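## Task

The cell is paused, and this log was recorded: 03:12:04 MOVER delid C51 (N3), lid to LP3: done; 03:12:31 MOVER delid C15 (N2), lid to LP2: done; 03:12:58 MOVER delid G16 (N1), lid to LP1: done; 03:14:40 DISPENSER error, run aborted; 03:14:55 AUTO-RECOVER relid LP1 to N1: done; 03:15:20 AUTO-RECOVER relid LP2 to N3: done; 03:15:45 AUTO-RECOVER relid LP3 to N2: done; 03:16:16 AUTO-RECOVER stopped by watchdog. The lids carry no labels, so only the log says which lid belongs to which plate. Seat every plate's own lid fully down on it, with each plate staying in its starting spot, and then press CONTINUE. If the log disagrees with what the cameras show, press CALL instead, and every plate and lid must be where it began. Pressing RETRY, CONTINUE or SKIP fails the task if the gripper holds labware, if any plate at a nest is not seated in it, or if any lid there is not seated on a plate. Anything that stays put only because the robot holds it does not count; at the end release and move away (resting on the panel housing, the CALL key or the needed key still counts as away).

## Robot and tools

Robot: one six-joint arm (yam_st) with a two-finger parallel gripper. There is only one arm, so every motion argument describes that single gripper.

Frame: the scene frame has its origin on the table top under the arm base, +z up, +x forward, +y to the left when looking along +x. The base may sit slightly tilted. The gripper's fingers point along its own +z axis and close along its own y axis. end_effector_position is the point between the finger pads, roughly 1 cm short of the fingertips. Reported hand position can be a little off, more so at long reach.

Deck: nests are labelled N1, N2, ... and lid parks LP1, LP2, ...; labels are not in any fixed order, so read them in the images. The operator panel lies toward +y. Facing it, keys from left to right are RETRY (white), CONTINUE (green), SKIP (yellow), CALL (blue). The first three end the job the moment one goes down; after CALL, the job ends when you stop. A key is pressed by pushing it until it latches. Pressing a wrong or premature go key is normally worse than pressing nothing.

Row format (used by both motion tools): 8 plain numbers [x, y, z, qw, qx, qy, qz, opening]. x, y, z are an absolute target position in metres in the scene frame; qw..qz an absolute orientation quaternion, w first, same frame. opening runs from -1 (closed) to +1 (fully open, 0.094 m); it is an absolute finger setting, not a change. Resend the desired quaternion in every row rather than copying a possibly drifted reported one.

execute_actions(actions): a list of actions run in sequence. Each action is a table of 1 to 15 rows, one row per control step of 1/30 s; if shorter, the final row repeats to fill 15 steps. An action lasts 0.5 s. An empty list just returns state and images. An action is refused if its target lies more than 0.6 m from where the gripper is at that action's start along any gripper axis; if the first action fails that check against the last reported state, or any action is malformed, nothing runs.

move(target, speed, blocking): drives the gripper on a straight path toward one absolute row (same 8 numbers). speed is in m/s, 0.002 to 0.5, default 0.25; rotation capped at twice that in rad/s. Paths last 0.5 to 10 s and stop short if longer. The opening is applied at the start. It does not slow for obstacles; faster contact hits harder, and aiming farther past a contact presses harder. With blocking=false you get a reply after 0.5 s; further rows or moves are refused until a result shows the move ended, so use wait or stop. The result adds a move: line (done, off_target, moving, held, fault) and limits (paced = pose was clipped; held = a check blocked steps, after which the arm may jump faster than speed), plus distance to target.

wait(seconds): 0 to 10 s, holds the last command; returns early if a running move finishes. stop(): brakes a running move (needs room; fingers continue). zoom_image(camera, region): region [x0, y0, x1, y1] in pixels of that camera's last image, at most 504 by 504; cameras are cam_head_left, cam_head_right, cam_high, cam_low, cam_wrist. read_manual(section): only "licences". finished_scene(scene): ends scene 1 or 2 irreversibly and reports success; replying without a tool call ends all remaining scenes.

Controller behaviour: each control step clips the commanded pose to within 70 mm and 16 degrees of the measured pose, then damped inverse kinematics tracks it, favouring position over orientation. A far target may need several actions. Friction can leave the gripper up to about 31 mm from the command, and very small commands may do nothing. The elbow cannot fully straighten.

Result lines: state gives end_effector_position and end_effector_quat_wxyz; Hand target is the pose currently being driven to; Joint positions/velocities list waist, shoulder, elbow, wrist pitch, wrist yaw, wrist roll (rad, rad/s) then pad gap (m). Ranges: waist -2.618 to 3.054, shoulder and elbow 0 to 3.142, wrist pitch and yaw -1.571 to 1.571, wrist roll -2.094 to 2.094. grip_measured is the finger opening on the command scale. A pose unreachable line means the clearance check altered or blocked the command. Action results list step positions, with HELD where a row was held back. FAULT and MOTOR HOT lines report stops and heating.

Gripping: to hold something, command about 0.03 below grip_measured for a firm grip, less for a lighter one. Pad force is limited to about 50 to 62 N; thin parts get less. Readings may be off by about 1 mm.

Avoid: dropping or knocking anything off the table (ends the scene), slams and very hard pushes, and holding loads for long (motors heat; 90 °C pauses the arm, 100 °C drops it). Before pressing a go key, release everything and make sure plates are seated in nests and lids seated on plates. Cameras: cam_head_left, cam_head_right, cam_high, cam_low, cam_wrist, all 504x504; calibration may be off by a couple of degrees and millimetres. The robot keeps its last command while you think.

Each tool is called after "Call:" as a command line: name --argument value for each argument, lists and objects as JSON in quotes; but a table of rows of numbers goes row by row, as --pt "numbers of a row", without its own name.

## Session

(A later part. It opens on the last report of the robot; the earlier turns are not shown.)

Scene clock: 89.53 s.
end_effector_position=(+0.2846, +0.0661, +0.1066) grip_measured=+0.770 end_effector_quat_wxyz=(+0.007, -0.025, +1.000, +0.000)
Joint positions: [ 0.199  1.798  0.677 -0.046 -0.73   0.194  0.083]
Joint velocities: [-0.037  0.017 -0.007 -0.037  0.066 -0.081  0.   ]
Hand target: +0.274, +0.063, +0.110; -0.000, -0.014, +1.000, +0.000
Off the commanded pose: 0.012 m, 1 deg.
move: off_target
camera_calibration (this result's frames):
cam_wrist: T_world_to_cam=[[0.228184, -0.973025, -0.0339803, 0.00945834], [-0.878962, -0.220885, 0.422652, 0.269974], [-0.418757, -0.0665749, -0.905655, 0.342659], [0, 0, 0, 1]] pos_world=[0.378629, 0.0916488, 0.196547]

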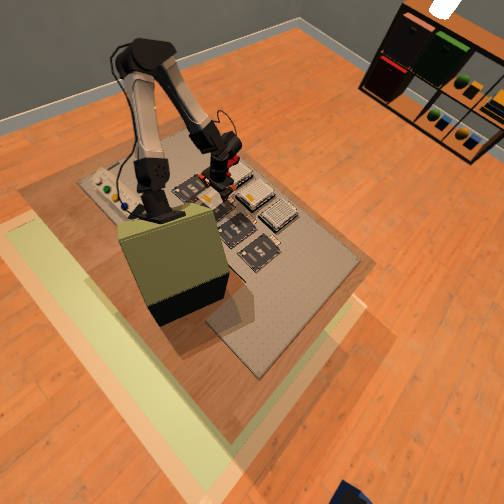

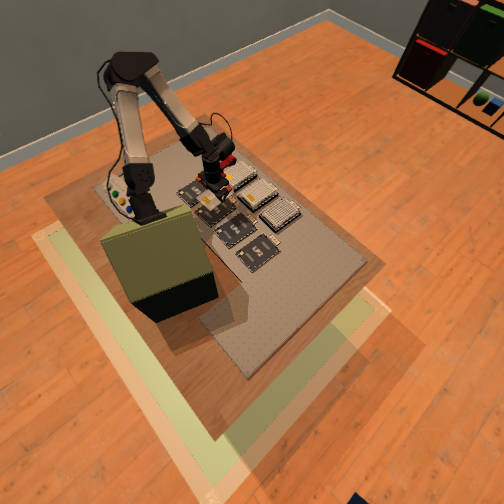

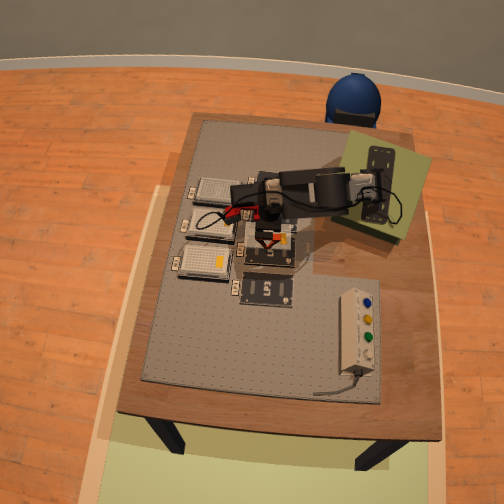

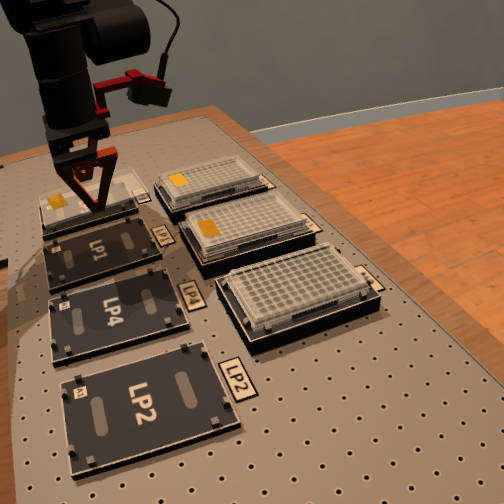

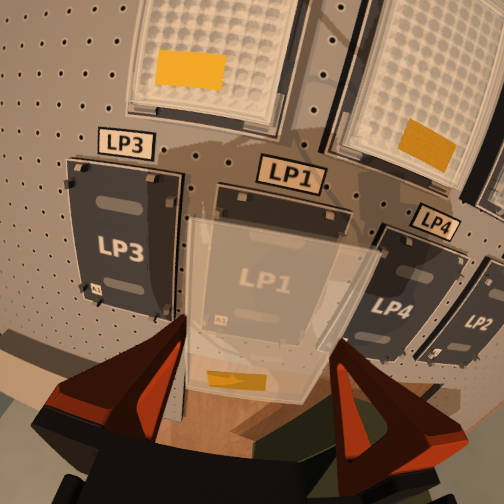

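Call:
move --target '[0.455,-0.140,0.118,0,0.016,1,0,0.74]' --speed 0.22

Scene clock: 91.87 s.
end_effector_position=(+0.4516, -0.1377, +0.1190) grip_measured=+0.770 end_effector_quat_wxyz=(-0.000, +0.014, +1.000, -0.003)
Joint positions: [-0.202  2.706  1.898 -0.764 -0.805 -0.291  0.083]
Joint velocities: [ 0.007 -0.007 -0.002 -0.051  0.007 -0.022  0.   ]
Hand target: +0.453, -0.141, +0.119; -0.000, +0.016, +1.000, +0.001
Off the commanded pose: 0.004 m, 0 deg.
move: done
camera_calibration (this result's frames):
cam_wrist: T_world_to_cam=[[0.151991, -0.987911, -0.0305177, -0.19457], [-0.887476, -0.15, 0.435759, 0.378538], [-0.435069, -0.0391479, -0.899546, 0.420669], [0, 0, 0, 1]] pos_world=[0.548537, -0.118969, 0.207522]

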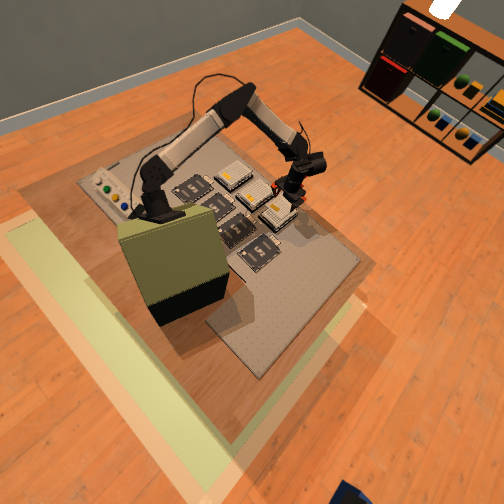

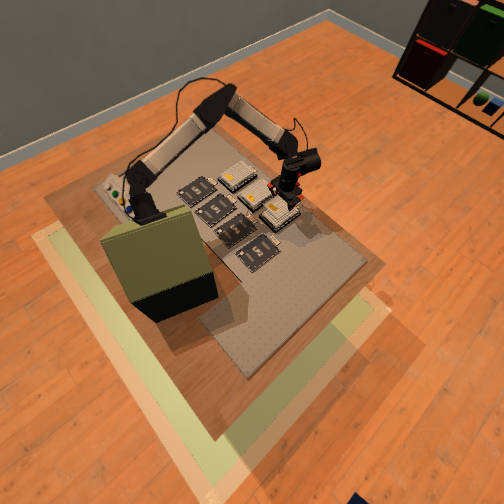

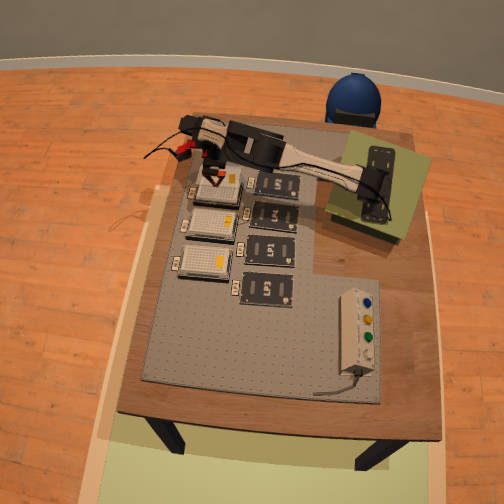

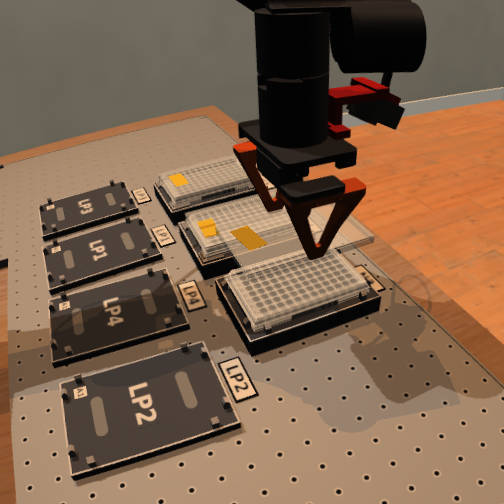

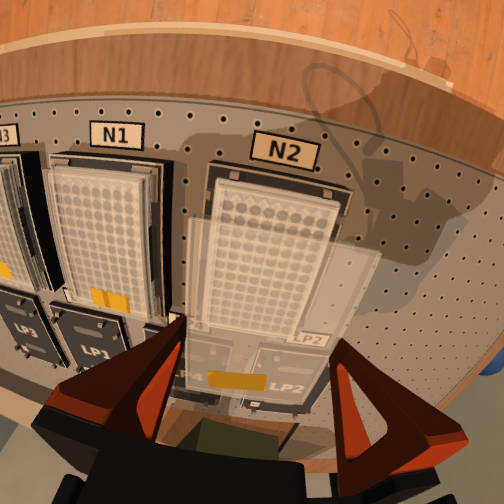

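Call:
move --target '[0.452,-0.136,0.070,0,0.016,1,0,0.74]' --speed 0.07

Scene clock: 93.37 s.
end_effector_position=(+0.4576, -0.1350, +0.0786) grip_measured=+0.770 end_effector_quat_wxyz=(+0.005, +0.013, +1.000, -0.003)
Joint positions: [-0.134  2.763  1.898 -0.624 -0.805 -0.185  0.083]
Joint velocities: [-0.007  0.002 -0.012 -0.066 -0.051 -0.007 -0.   ]
Hand target: +0.452, -0.136, +0.070; -0.000, +0.016, +1.000, -0.000
Off the commanded pose: 0.010 m, 1 deg.
move: done
camera_calibration (this result's frames):
cam_wrist: T_world_to_cam=[[0.153552, -0.987718, -0.0288926, -0.194891], [-0.891771, -0.151112, 0.42651, 0.40442], [-0.425637, -0.0397259, -0.904021, 0.383028], [0, 0, 0, 1]] pos_world=[0.553606, -0.116168, 0.168146]

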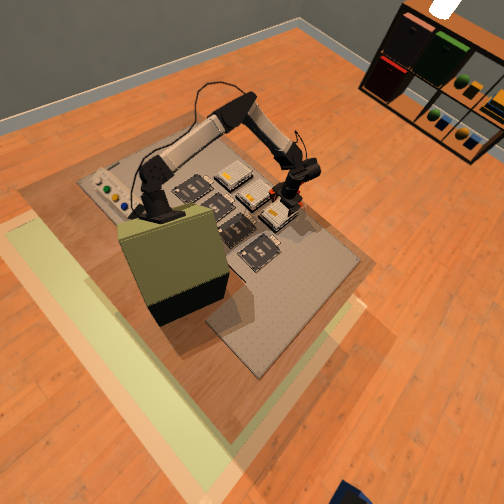

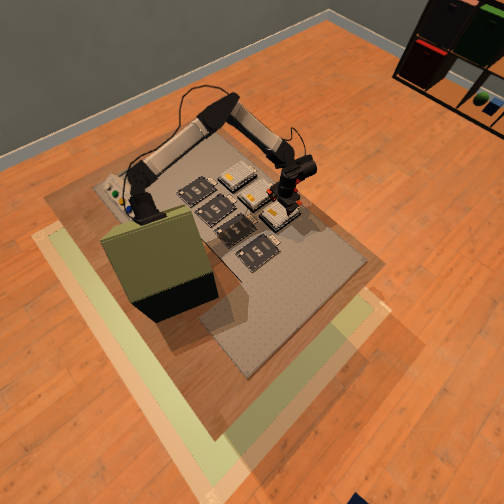

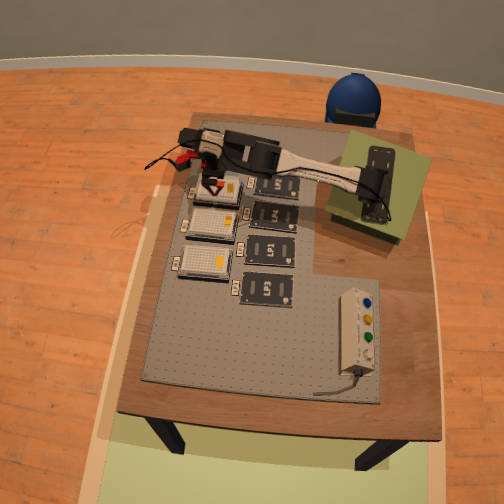

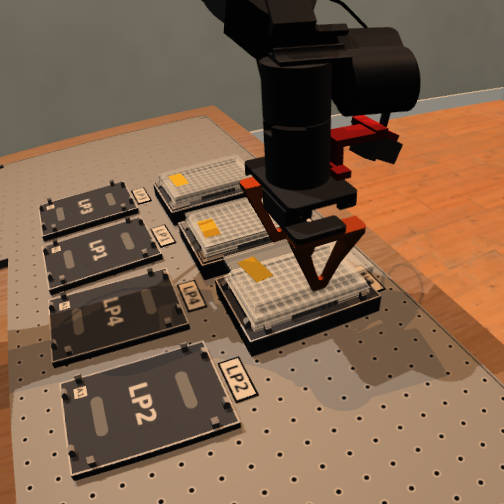

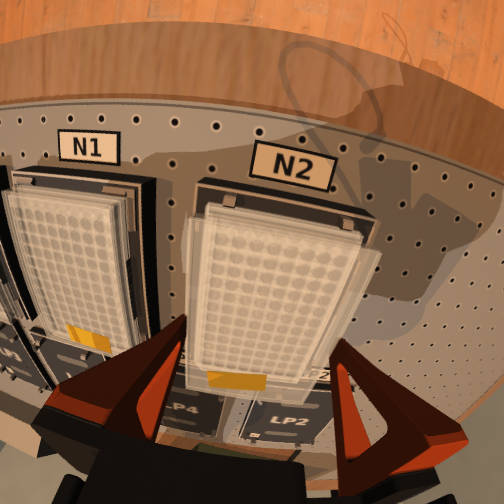

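Call:
execute_actions --actions '[[[0.447,-0.135,0.060,0,0.016,1,0,0.74],[0.447,-0.135,0.060,0,0.016,1,0,0.74],[0.447,-0.135,0.060,0,0.016,1,0,0.74],[0.455,-0.135,0.071,0,0.016,1,0,0.74]]]'

Scene clock: 94.10 s.
end_effector_position=(+0.4563, -0.1351, +0.0746) grip_measured=+0.770 end_effector_quat_wxyz=(+0.006, +0.013, +1.000, -0.003)
Joint positions: [-0.129  2.764  1.885 -0.602 -0.805 -0.175  0.083]
Joint velocities: [ 0.007  0.002 -0.002 -0.022  0.037 -0.081 -0.001]
Hand target: +0.455, -0.135, +0.071; +0.000, +0.016, +1.000, -0.000
Off the commanded pose: 0.004 m, 1 deg.
Step readings (end_effector_position):
0: (+0.4580, -0.1351, +0.0786)
1: (+0.4580, -0.1353, +0.0779)
2: (+0.4583, -0.1355, +0.0770)
4: (+0.4569, -0.1353, +0.0749)
8: (+0.4563, -0.1352, +0.0746)
15: end_effector_position above
camera_calibration (this result's frames):
cam_wrist: T_world_to_cam=[[0.153164, -0.987783, -0.0287217, -0.194754], [-0.892595, -0.150759, 0.424907, 0.405442], [-0.424046, -0.0394433, -0.904781, 0.378232], [0, 0, 0, 1]] pos_world=[0.552113, -0.116332, 0.164348]

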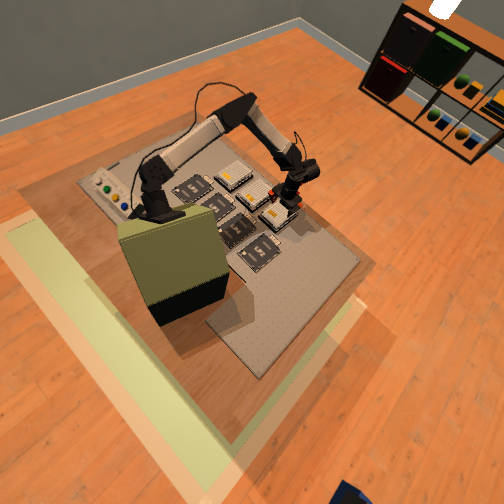

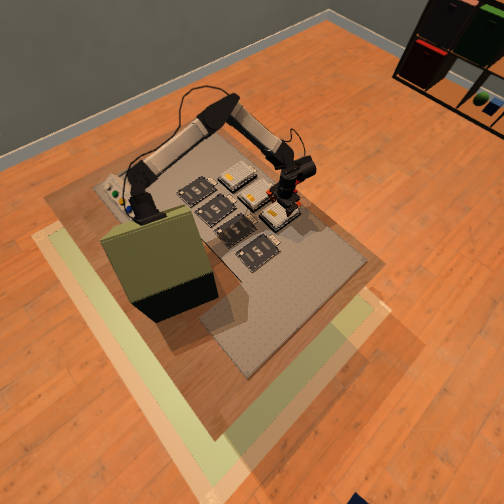

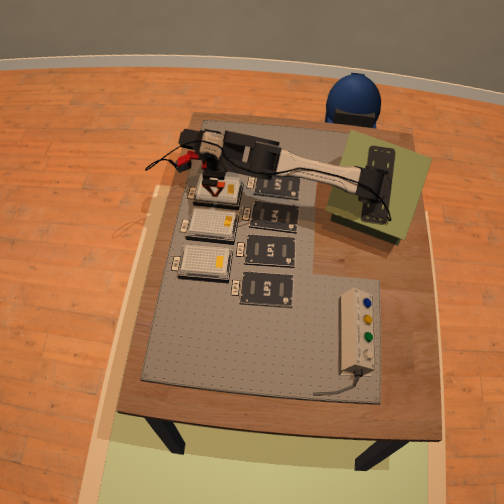

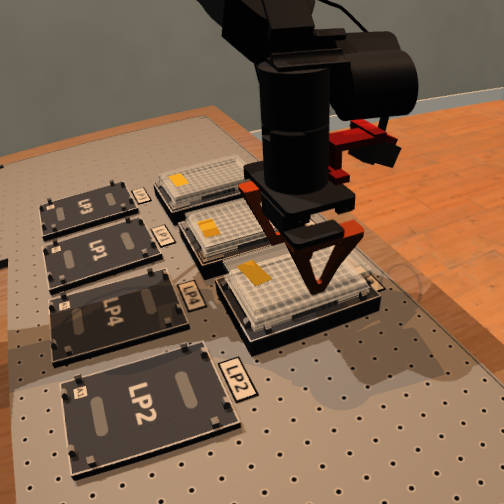

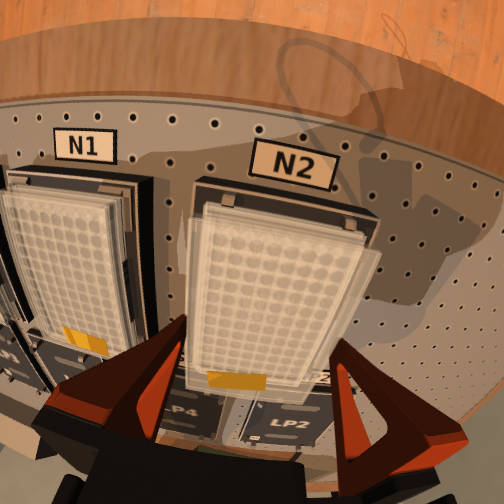

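Call:
execute_actions --actions '[[[0.446,-0.135,0.057,0,0.016,1,0,0.74],[0.446,-0.135,0.057,0,0.016,1,0,0.74],[0.446,-0.135,0.057,0,0.016,1,0,0.74],[0.455,-0.135,0.069,0,0.016,1,0,0.74]]]'

Call:
zoom_image --camera "cam_wrist" --region '[170,150,410,290]'

Scene clock: 94.90 s.
end_effector_position=(+0.4546, -0.1343, +0.0720) grip_measured=+0.770 end_effector_quat_wxyz=(+0.004, +0.016, +1.000, -0.002)
Joint positions: [-0.125  2.764  1.877 -0.593 -0.805 -0.167  0.083]
Joint velocities: [-0.007 -0.002  0.007 -0.007 -0.022 -0.081 -0.   ]
Hand target: +0.455, -0.135, +0.069; +0.001, +0.016, +1.000, -0.000
Off the commanded pose: 0.003 m, 1 deg.
Step readings (end_effector_position):
0: (+0.4563, -0.1351, +0.0746)
1: (+0.4566, -0.1352, +0.0741)
2: (+0.4570, -0.1353, +0.0733)
4: (+0.4566, -0.1348, +0.0722)
8: (+0.4553, -0.1344, +0.0720)
15: end_effector_position above
camera_calibration (this result's frames):
cam_wrist: T_world_to_cam=[[0.148554, -0.988443, -0.0301926, -0.191634], [-0.892061, -0.147121, 0.427298, 0.405256], [-0.426802, -0.0365433, -0.903607, 0.376733], [0, 0, 0, 1]] pos_world=[0.550772, -0.11603, 0.161467]

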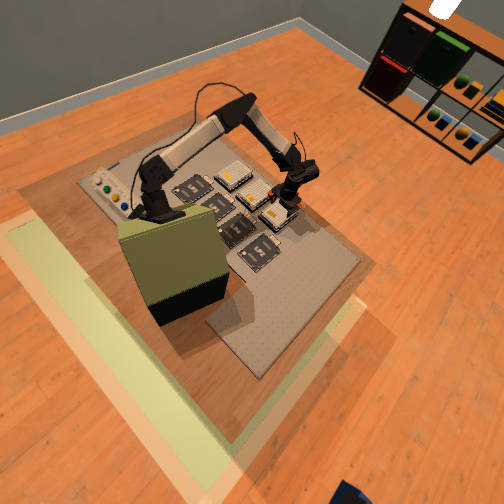

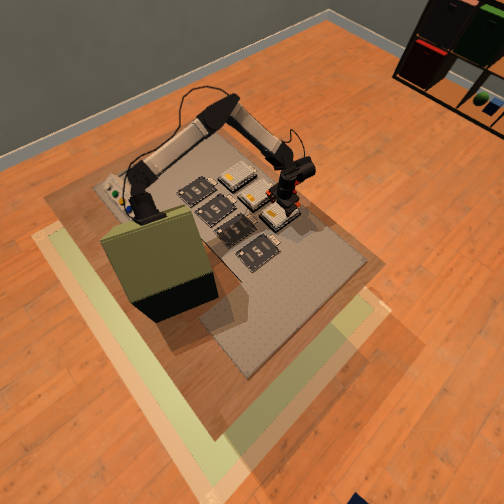

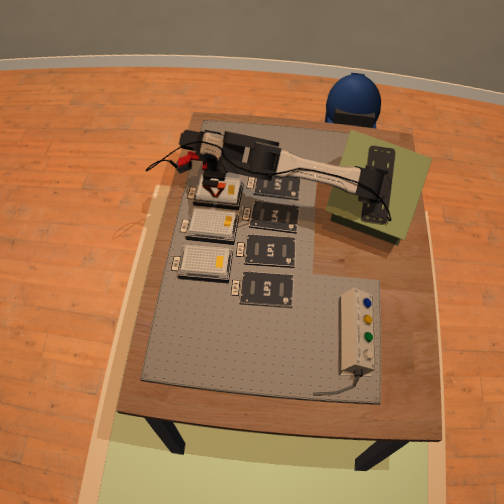

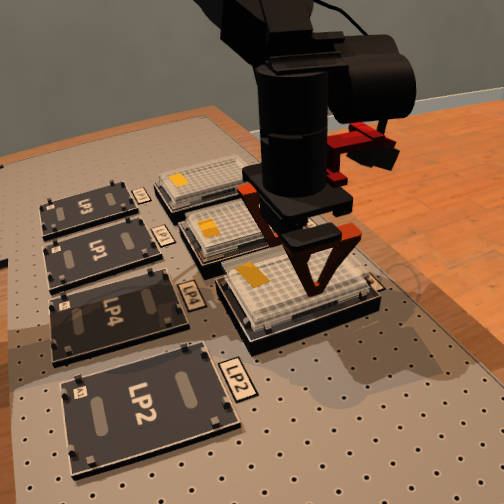

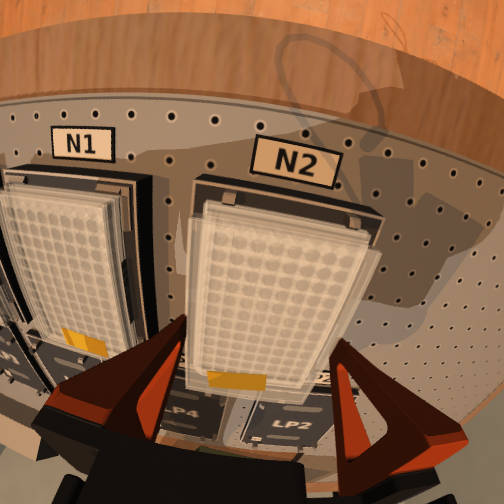

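Region (170, 150, 410, 290) of cam_wrist's 504x504 image, scaled by 2.100, with more detail than that image has; it fills the top 294 rows of this view, and the rest is white.

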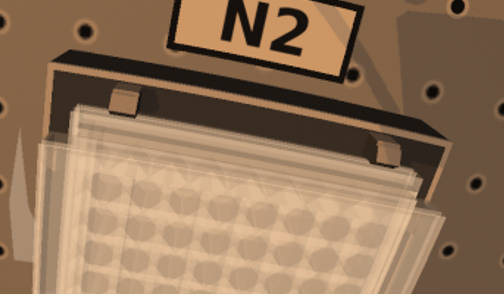

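Call:
execute_actions --actions '[[[0.455,-0.147,0.066,0,0.016,1,0,0.74],[0.455,-0.147,0.066,0,0.016,1,0,0.74],[0.455,-0.147,0.066,0,0.016,1,0,0.74],[0.455,-0.1362,0.069,0,0.016,1,0,0.74]]]'

Scene clock: 96.60 s.
end_effector_position=(+0.4564, -0.1381, +0.0687) grip_measured=+0.770 end_effector_quat_wxyz=(+0.004, +0.013, +1.000, -0.002)
Joint positions: [-0.125  2.789  1.909 -0.603 -0.806 -0.174  0.083]
Joint velocities: [ 0.002  0.002  0.012  0.022  0.037 -0.066  0.   ]
Hand target: +0.455, -0.136, +0.069; +0.000, +0.016, +1.000, -0.000
Off the commanded pose: 0.002 m, 1 deg.
Step readings (end_effector_position):
0: (+0.4544, -0.1343, +0.0720)
1: (+0.4546, -0.1348, +0.0714)
2: (+0.4562, -0.1364, +0.0703)
4: (+0.4572, -0.1383, +0.0687)
8: (+0.4566, -0.1381, +0.0687)
15: end_effector_position above
camera_calibration (this result's frames):
cam_wrist: T_world_to_cam=[[0.153763, -0.987605, -0.0315056, -0.19792], [-0.890542, -0.152325, 0.428639, 0.4062], [-0.428125, -0.0378518, -0.902926, 0.374724], [0, 0, 0, 1]] pos_world=[0.5526, -0.119408, 0.157999]

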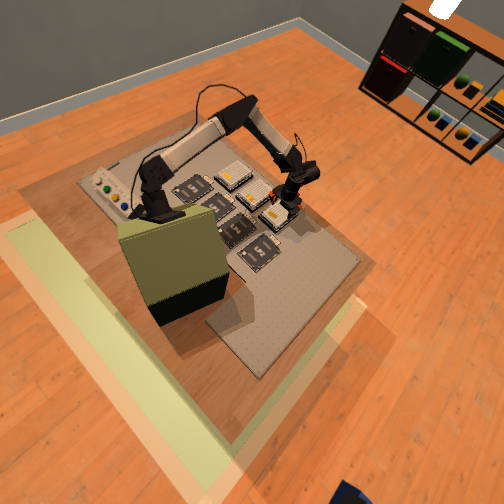

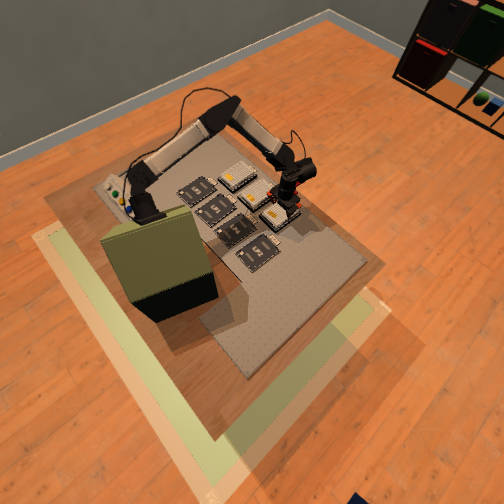

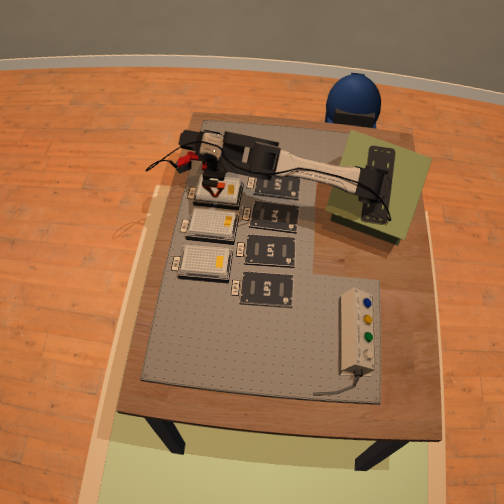

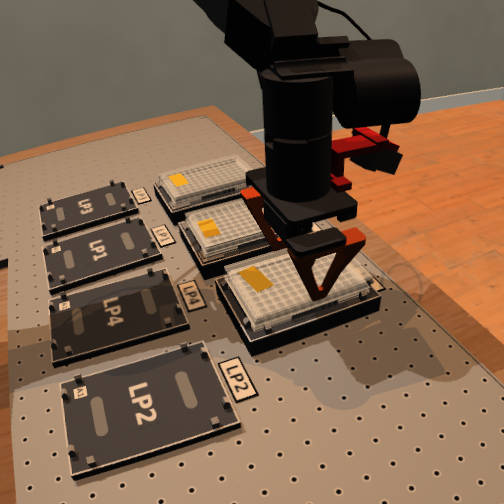

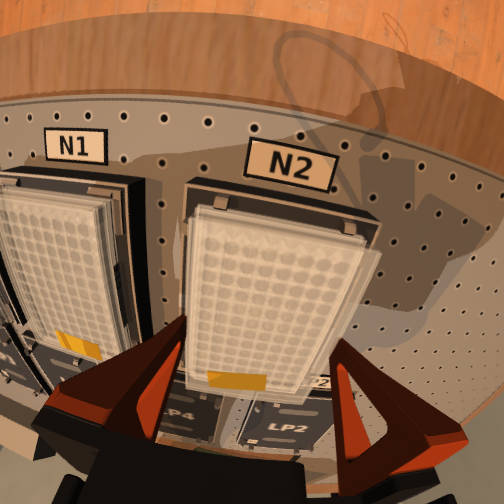

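Call:
zoom_image --camera "cam_wrist" --region '[170,150,410,290]'

Region (170, 150, 410, 290) of cam_wrist's 504x504 image, scaled by 2.100, with more detail than that image has; it fills the top 294 rows of this view, and the rest is white.

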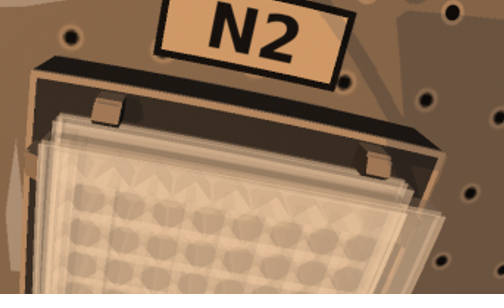

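Call:
execute_actions --actions '[[[0.454,-0.1255,0.067,0,0.016,1,0,0.74],[0.454,-0.1255,0.067,0,0.016,1,0,0.74],[0.4555,-0.1367,0.068,0,0.016,1,0,0.74]]]'

Call:
zoom_image --camera "cam_wrist" --region '[170,150,410,290]'

Scene clock: 98.23 s.
end_effector_position=(+0.4553, -0.1367, +0.0690) grip_measured=+0.770 end_effector_quat_wxyz=(+0.002, +0.017, +1.000, -0.001)
Joint positions: [-0.123  2.783  1.902 -0.604 -0.806 -0.167  0.083]
Joint velocities: [ 0.002  0.002  0.002 -0.022 -0.007  0.037 -0.   ]
Hand target: +0.455, -0.137, +0.068; +0.000, +0.016, +1.000, +0.000
Off the commanded pose: 0.001 m, 0 deg.
Step readings (end_effector_position):
0: (+0.4564, -0.1381, +0.0687)
1: (+0.4562, -0.1378, +0.0687)
2: (+0.4556, -0.1370, +0.0688)
4: (+0.4553, -0.1367, +0.0690)
8: (+0.4553, -0.1367, +0.0690)
15: end_effector_position above
camera_calibration (this result's frames):
cam_wrist: T_world_to_cam=[[0.14615, -0.988715, -0.0329168, -0.192921], [-0.890605, -0.145987, 0.430708, 0.406075], [-0.430653, -0.0336321, -0.901891, 0.376228], [0, 0, 0, 1]] pos_world=[0.551872, -0.118809, 0.158066]

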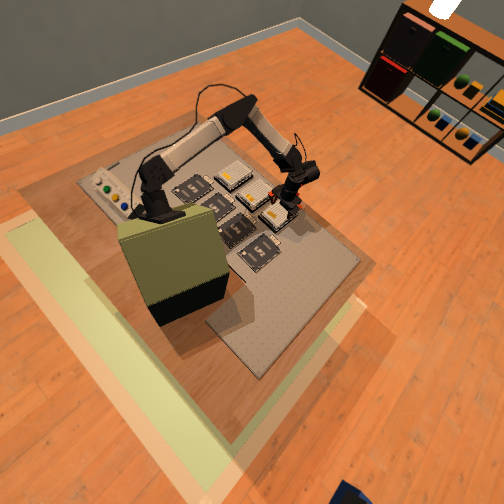

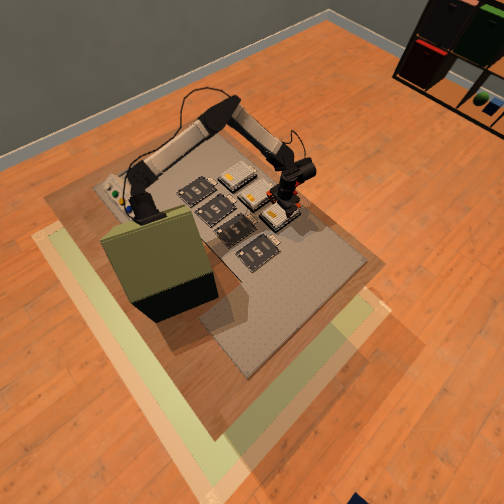

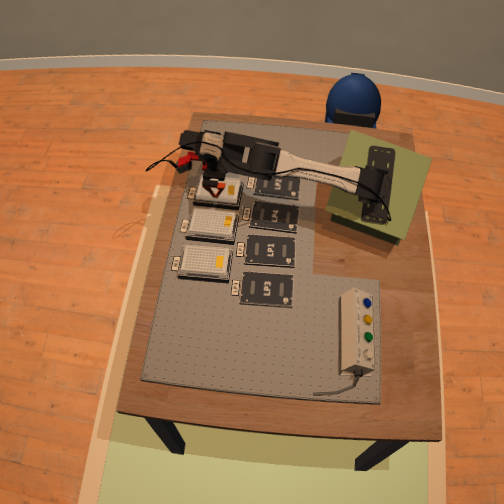

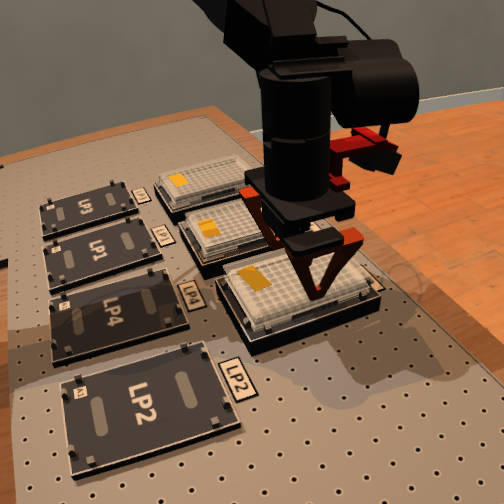

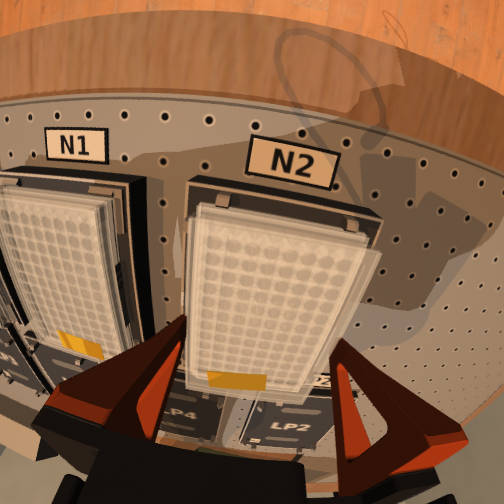

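Region (170, 150, 410, 290) of cam_wrist's 504x504 image, scaled by 2.100, with more detail than that image has; it fills the top 294 rows of this view, and the rest is white.

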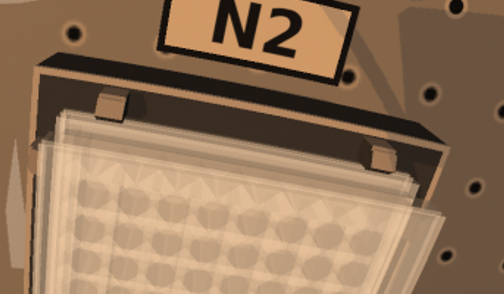

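Call:
execute_actions --actions '[[[0.4553,-0.1367,0.069,0.002,0.017,1,0,0.77],[0.4553,-0.1367,0.069,0.002,0.017,1,0,0.78],[0.4553,-0.1367,0.069,0.002,0.017,1,0,0.79],[0.4553,-0.1367,0.069,0.002,0.017,1,0,0.80],[0.4553,-0.1367,0.069,0.002,0.017,1,0,0.81],[0.4553,-0.1367,0.069,0.002,0.017,1,0,0.82],[0.4553,-0.1367,0.069,0.002,0.017,1,0,0.85],[0.4553,-0.1367,0.069,0.002,0.017,1,0,0.9],[0.4553,-0.1367,0.069,0.002,0.017,1,0,1]]]'

Call:
move --target '[0.445,-0.13,0.135,0,0.016,1,0,1]' --speed 0.15

Call:
zoom_image --camera "cam_low" --region '[150,150,400,370]'

Call:
zoom_image --camera "cam_wrist" --region '[0,130,400,420]'

Scene clock: 99.40 s.
end_effector_position=(+0.4553, -0.1367, +0.0690) grip_measured=+1.000 end_effector_quat_wxyz=(+0.002, +0.017, +1.000, -0.001)
Joint positions: [-0.123  2.783  1.902 -0.604 -0.806 -0.167  0.094]
Joint velocities: [-0.022 -0.012  0.007 -0.037  0.037 -0.007  0.   ]
Hand target: +0.455, -0.137, +0.069; +0.002, +0.017, +1.000, -0.000
Off the commanded pose: 0.000 m, 0 deg.
Step readings (end_effector_position):
0: (+0.4553, -0.1367, +0.0690)
1: (+0.4553, -0.1367, +0.0690)
2: (+0.4553, -0.1367, +0.0690)
4: (+0.4553, -0.1367, +0.0690)
8: (+0.4553, -0.1367, +0.0690)
15: end_effector_position above
camera_calibration (this result's frames):
cam_wrist: T_world_to_cam=[[0.14615, -0.988715, -0.0329168, -0.192921], [-0.890605, -0.145987, 0.430708, 0.406075], [-0.430653, -0.0336321, -0.901891, 0.376228], [0, 0, 0, 1]] pos_world=[0.551872, -0.118809, 0.158066]

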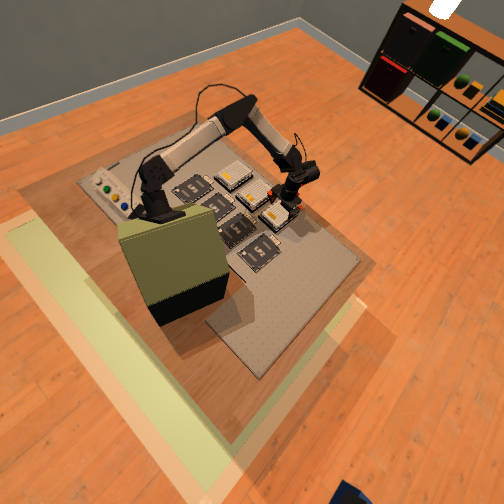

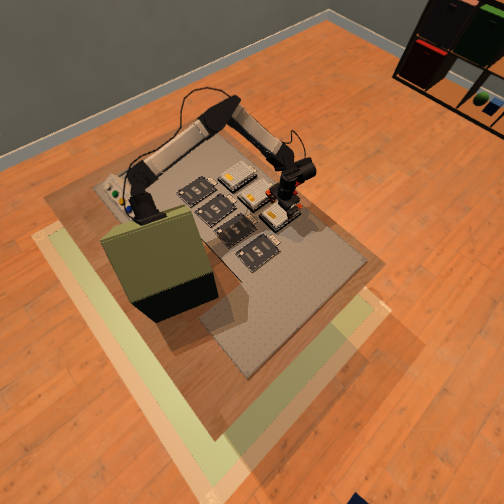

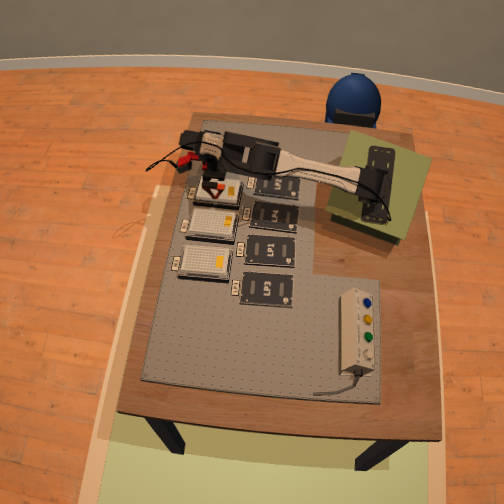

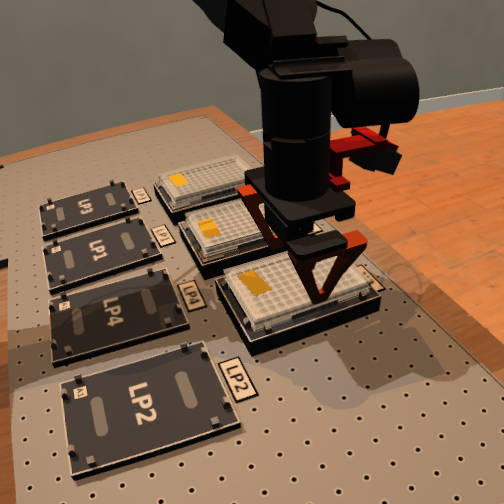

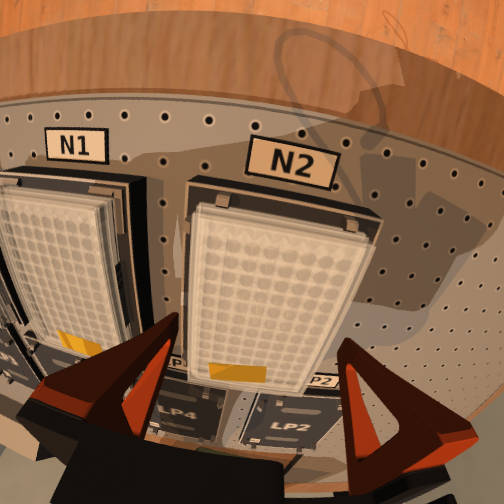

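Scene clock: 100.43 s.
end_effector_position=(+0.4562, -0.1316, +0.1364) grip_measured=+1.000 end_effector_quat_wxyz=(+0.011, +0.005, +1.000, -0.006)
Joint positions: [-0.218  2.656  1.871 -0.77  -0.806 -0.308  0.094]
Joint velocities: [ 0.007  0.007  0.002  0.022  0.007 -0.037  0.   ]
Hand target: +0.445, -0.130, +0.135; -0.000, +0.016, +1.000, +0.000
Off the commanded pose: 0.011 m, 2 deg.
move: off_target
camera_calibration (this result's frames):
cam_wrist: T_world_to_cam=[[0.170911, -0.98508, -0.0201866, -0.198402], [-0.894336, -0.163699, 0.416372, 0.379953], [-0.413464, -0.053109, -0.90897, 0.428174], [0, 0, 0, 1]] pos_world=[0.55075, -0.110504, 0.22699]

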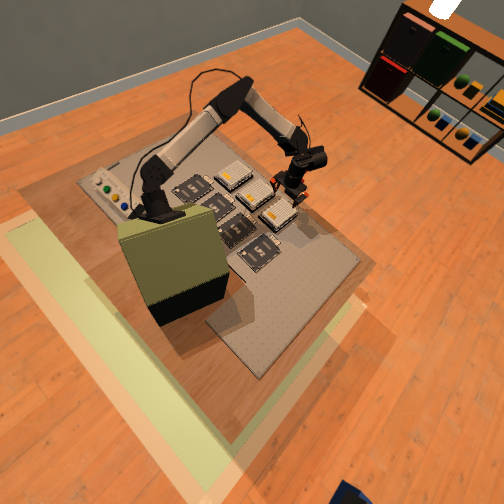

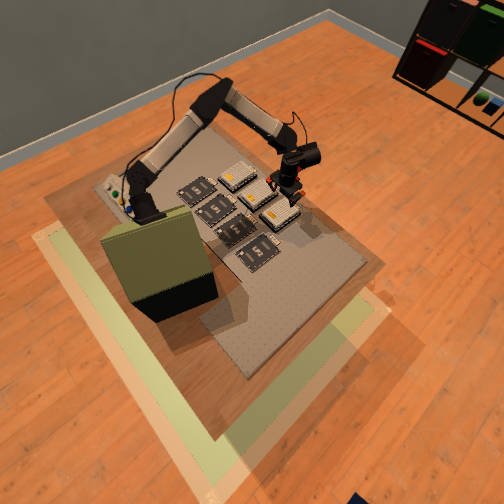

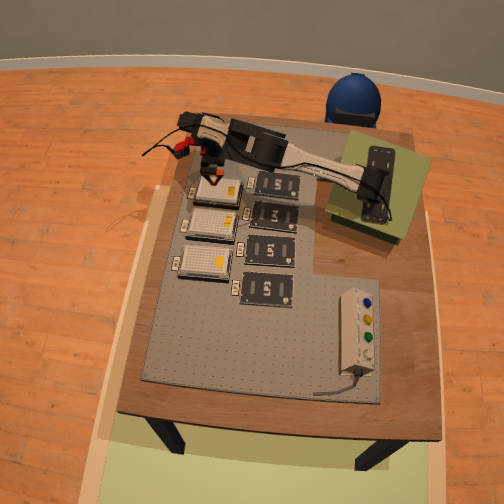

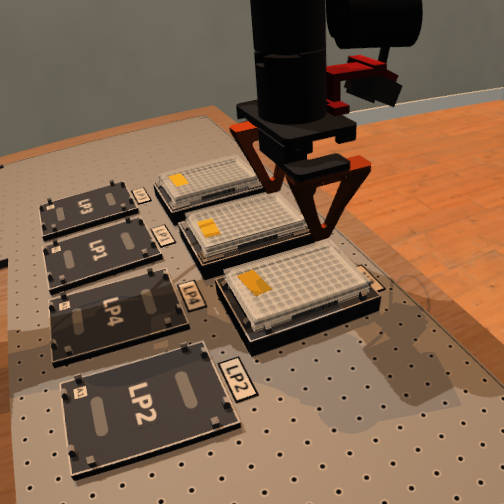

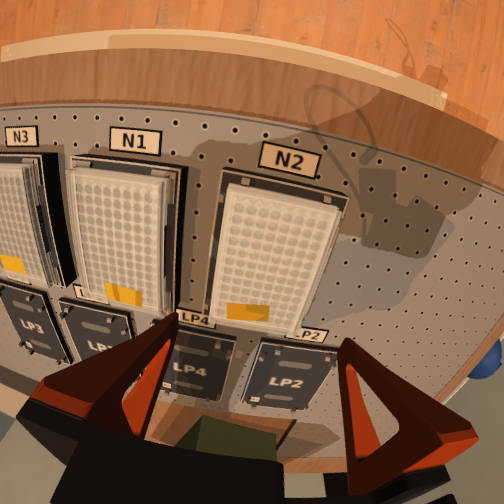

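Region (150, 150, 400, 370) of cam_low's 504x504 image, scaled by 2.016, with more detail than that image has; it fills the top 444 rows of this view, and the rest is white.

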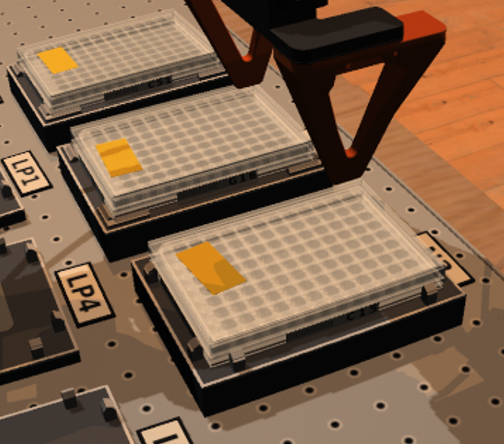

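Region (0, 130, 400, 420) of cam_wrist's 504x504 image, scaled by 1.260, with more detail than that image has; it fills the top 365 rows of this view, and the rest is white.

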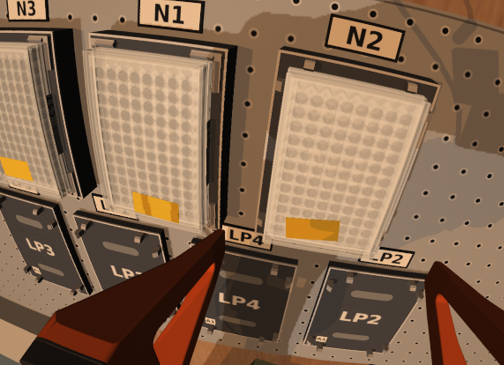

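Call:
zoom_image --camera "cam_low" --region '[210,230,390,360]'

Call:
zoom_image --camera "cam_head_right" --region '[200,150,320,250]'

Region (210, 230, 390, 360) of cam_low's 504x504 image, scaled by 2.800, with more detail than that image has.

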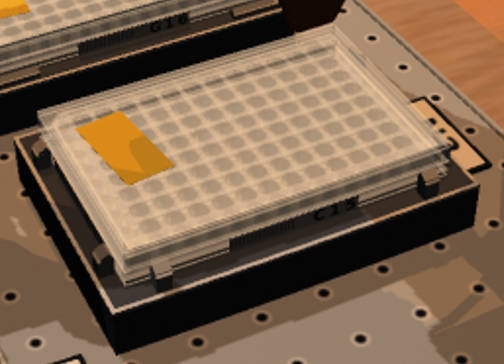

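Region (200, 150, 320, 250) of cam_head_right's 504x504 image, scaled by 4.200, with more detail than that image has.

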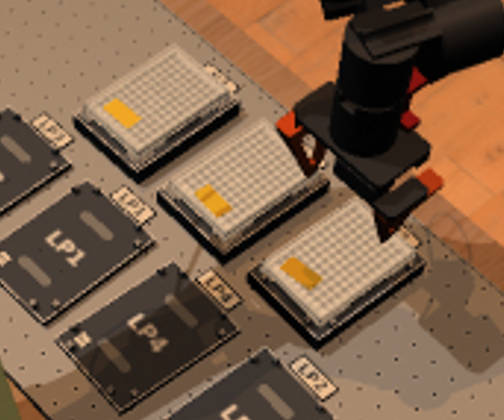

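Call:
move --target '[0.2,0.2,0.2,0.12,-0.35,0.9,-0.12,-1]' --speed 0.35

Scene clock: 103.80 s.
end_effector_position=(+0.2033, +0.2003, +0.1989) grip_measured=-0.982 end_effector_quat_wxyz=(+0.128, -0.357, +0.917, -0.123)
Joint positions: [ 0.833  0.779  0.512 -0.464 -0.041  0.145  0.001]
Joint velocities: [ 0.012 -0.007  0.002  0.022 -0.022 -0.007  0.001]
Hand target: +0.202, +0.202, +0.200; +0.124, -0.358, +0.917, -0.125
Off the commanded pose: 0.003 m, 1 deg.
move: done
camera_calibration (this result's frames):
cam_wrist: T_world_to_cam=[[0.752275, -0.584567, 0.303915, -0.0898252], [-0.658782, -0.673972, 0.334316, 0.252657], [0.00940044, -0.451711, -0.892115, 0.388565], [0, 0, 0, 1]] pos_world=[0.230366, 0.293294, 0.289476]

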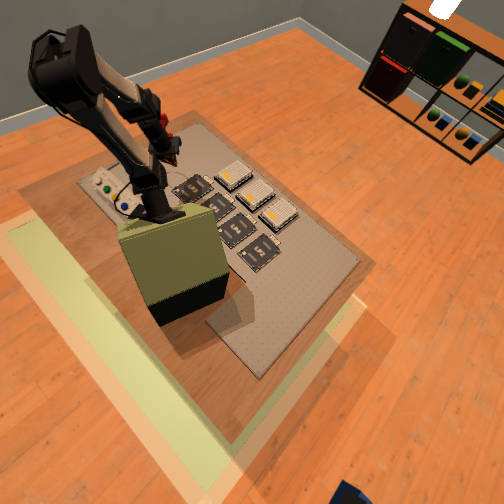

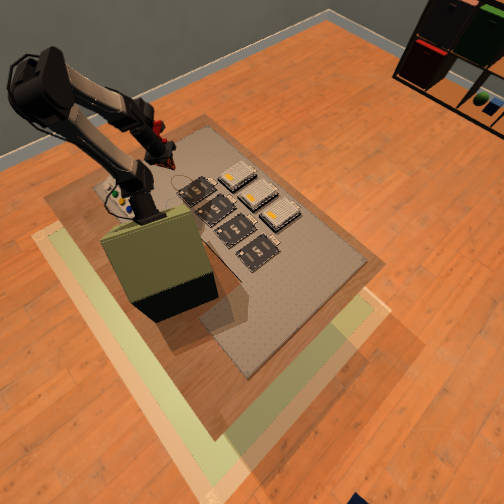

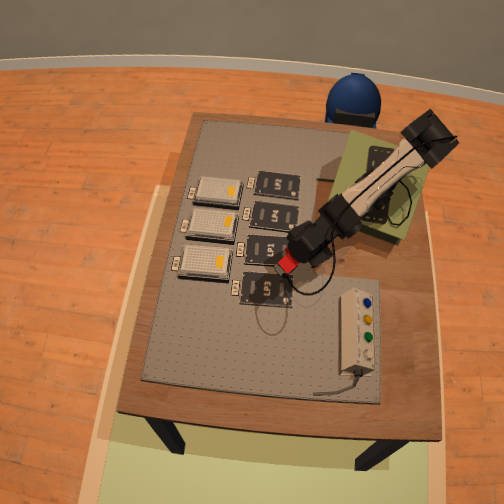

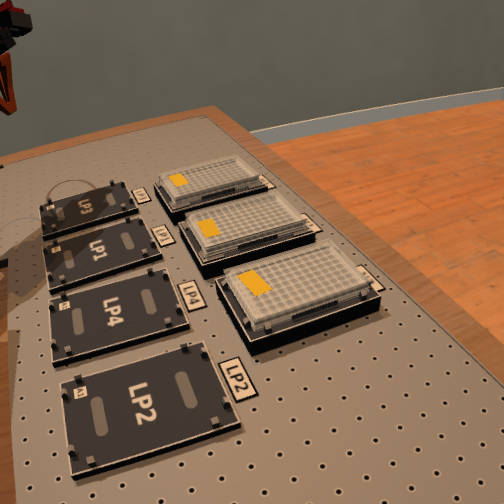

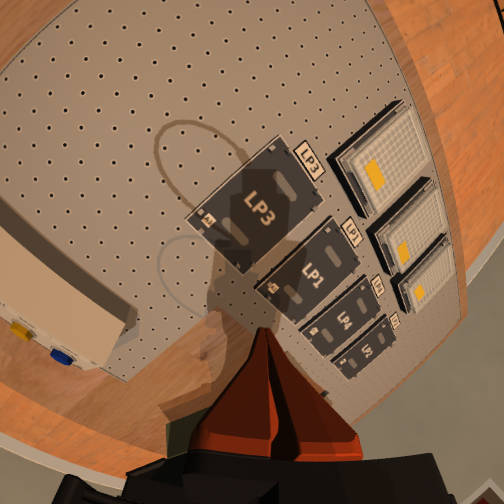

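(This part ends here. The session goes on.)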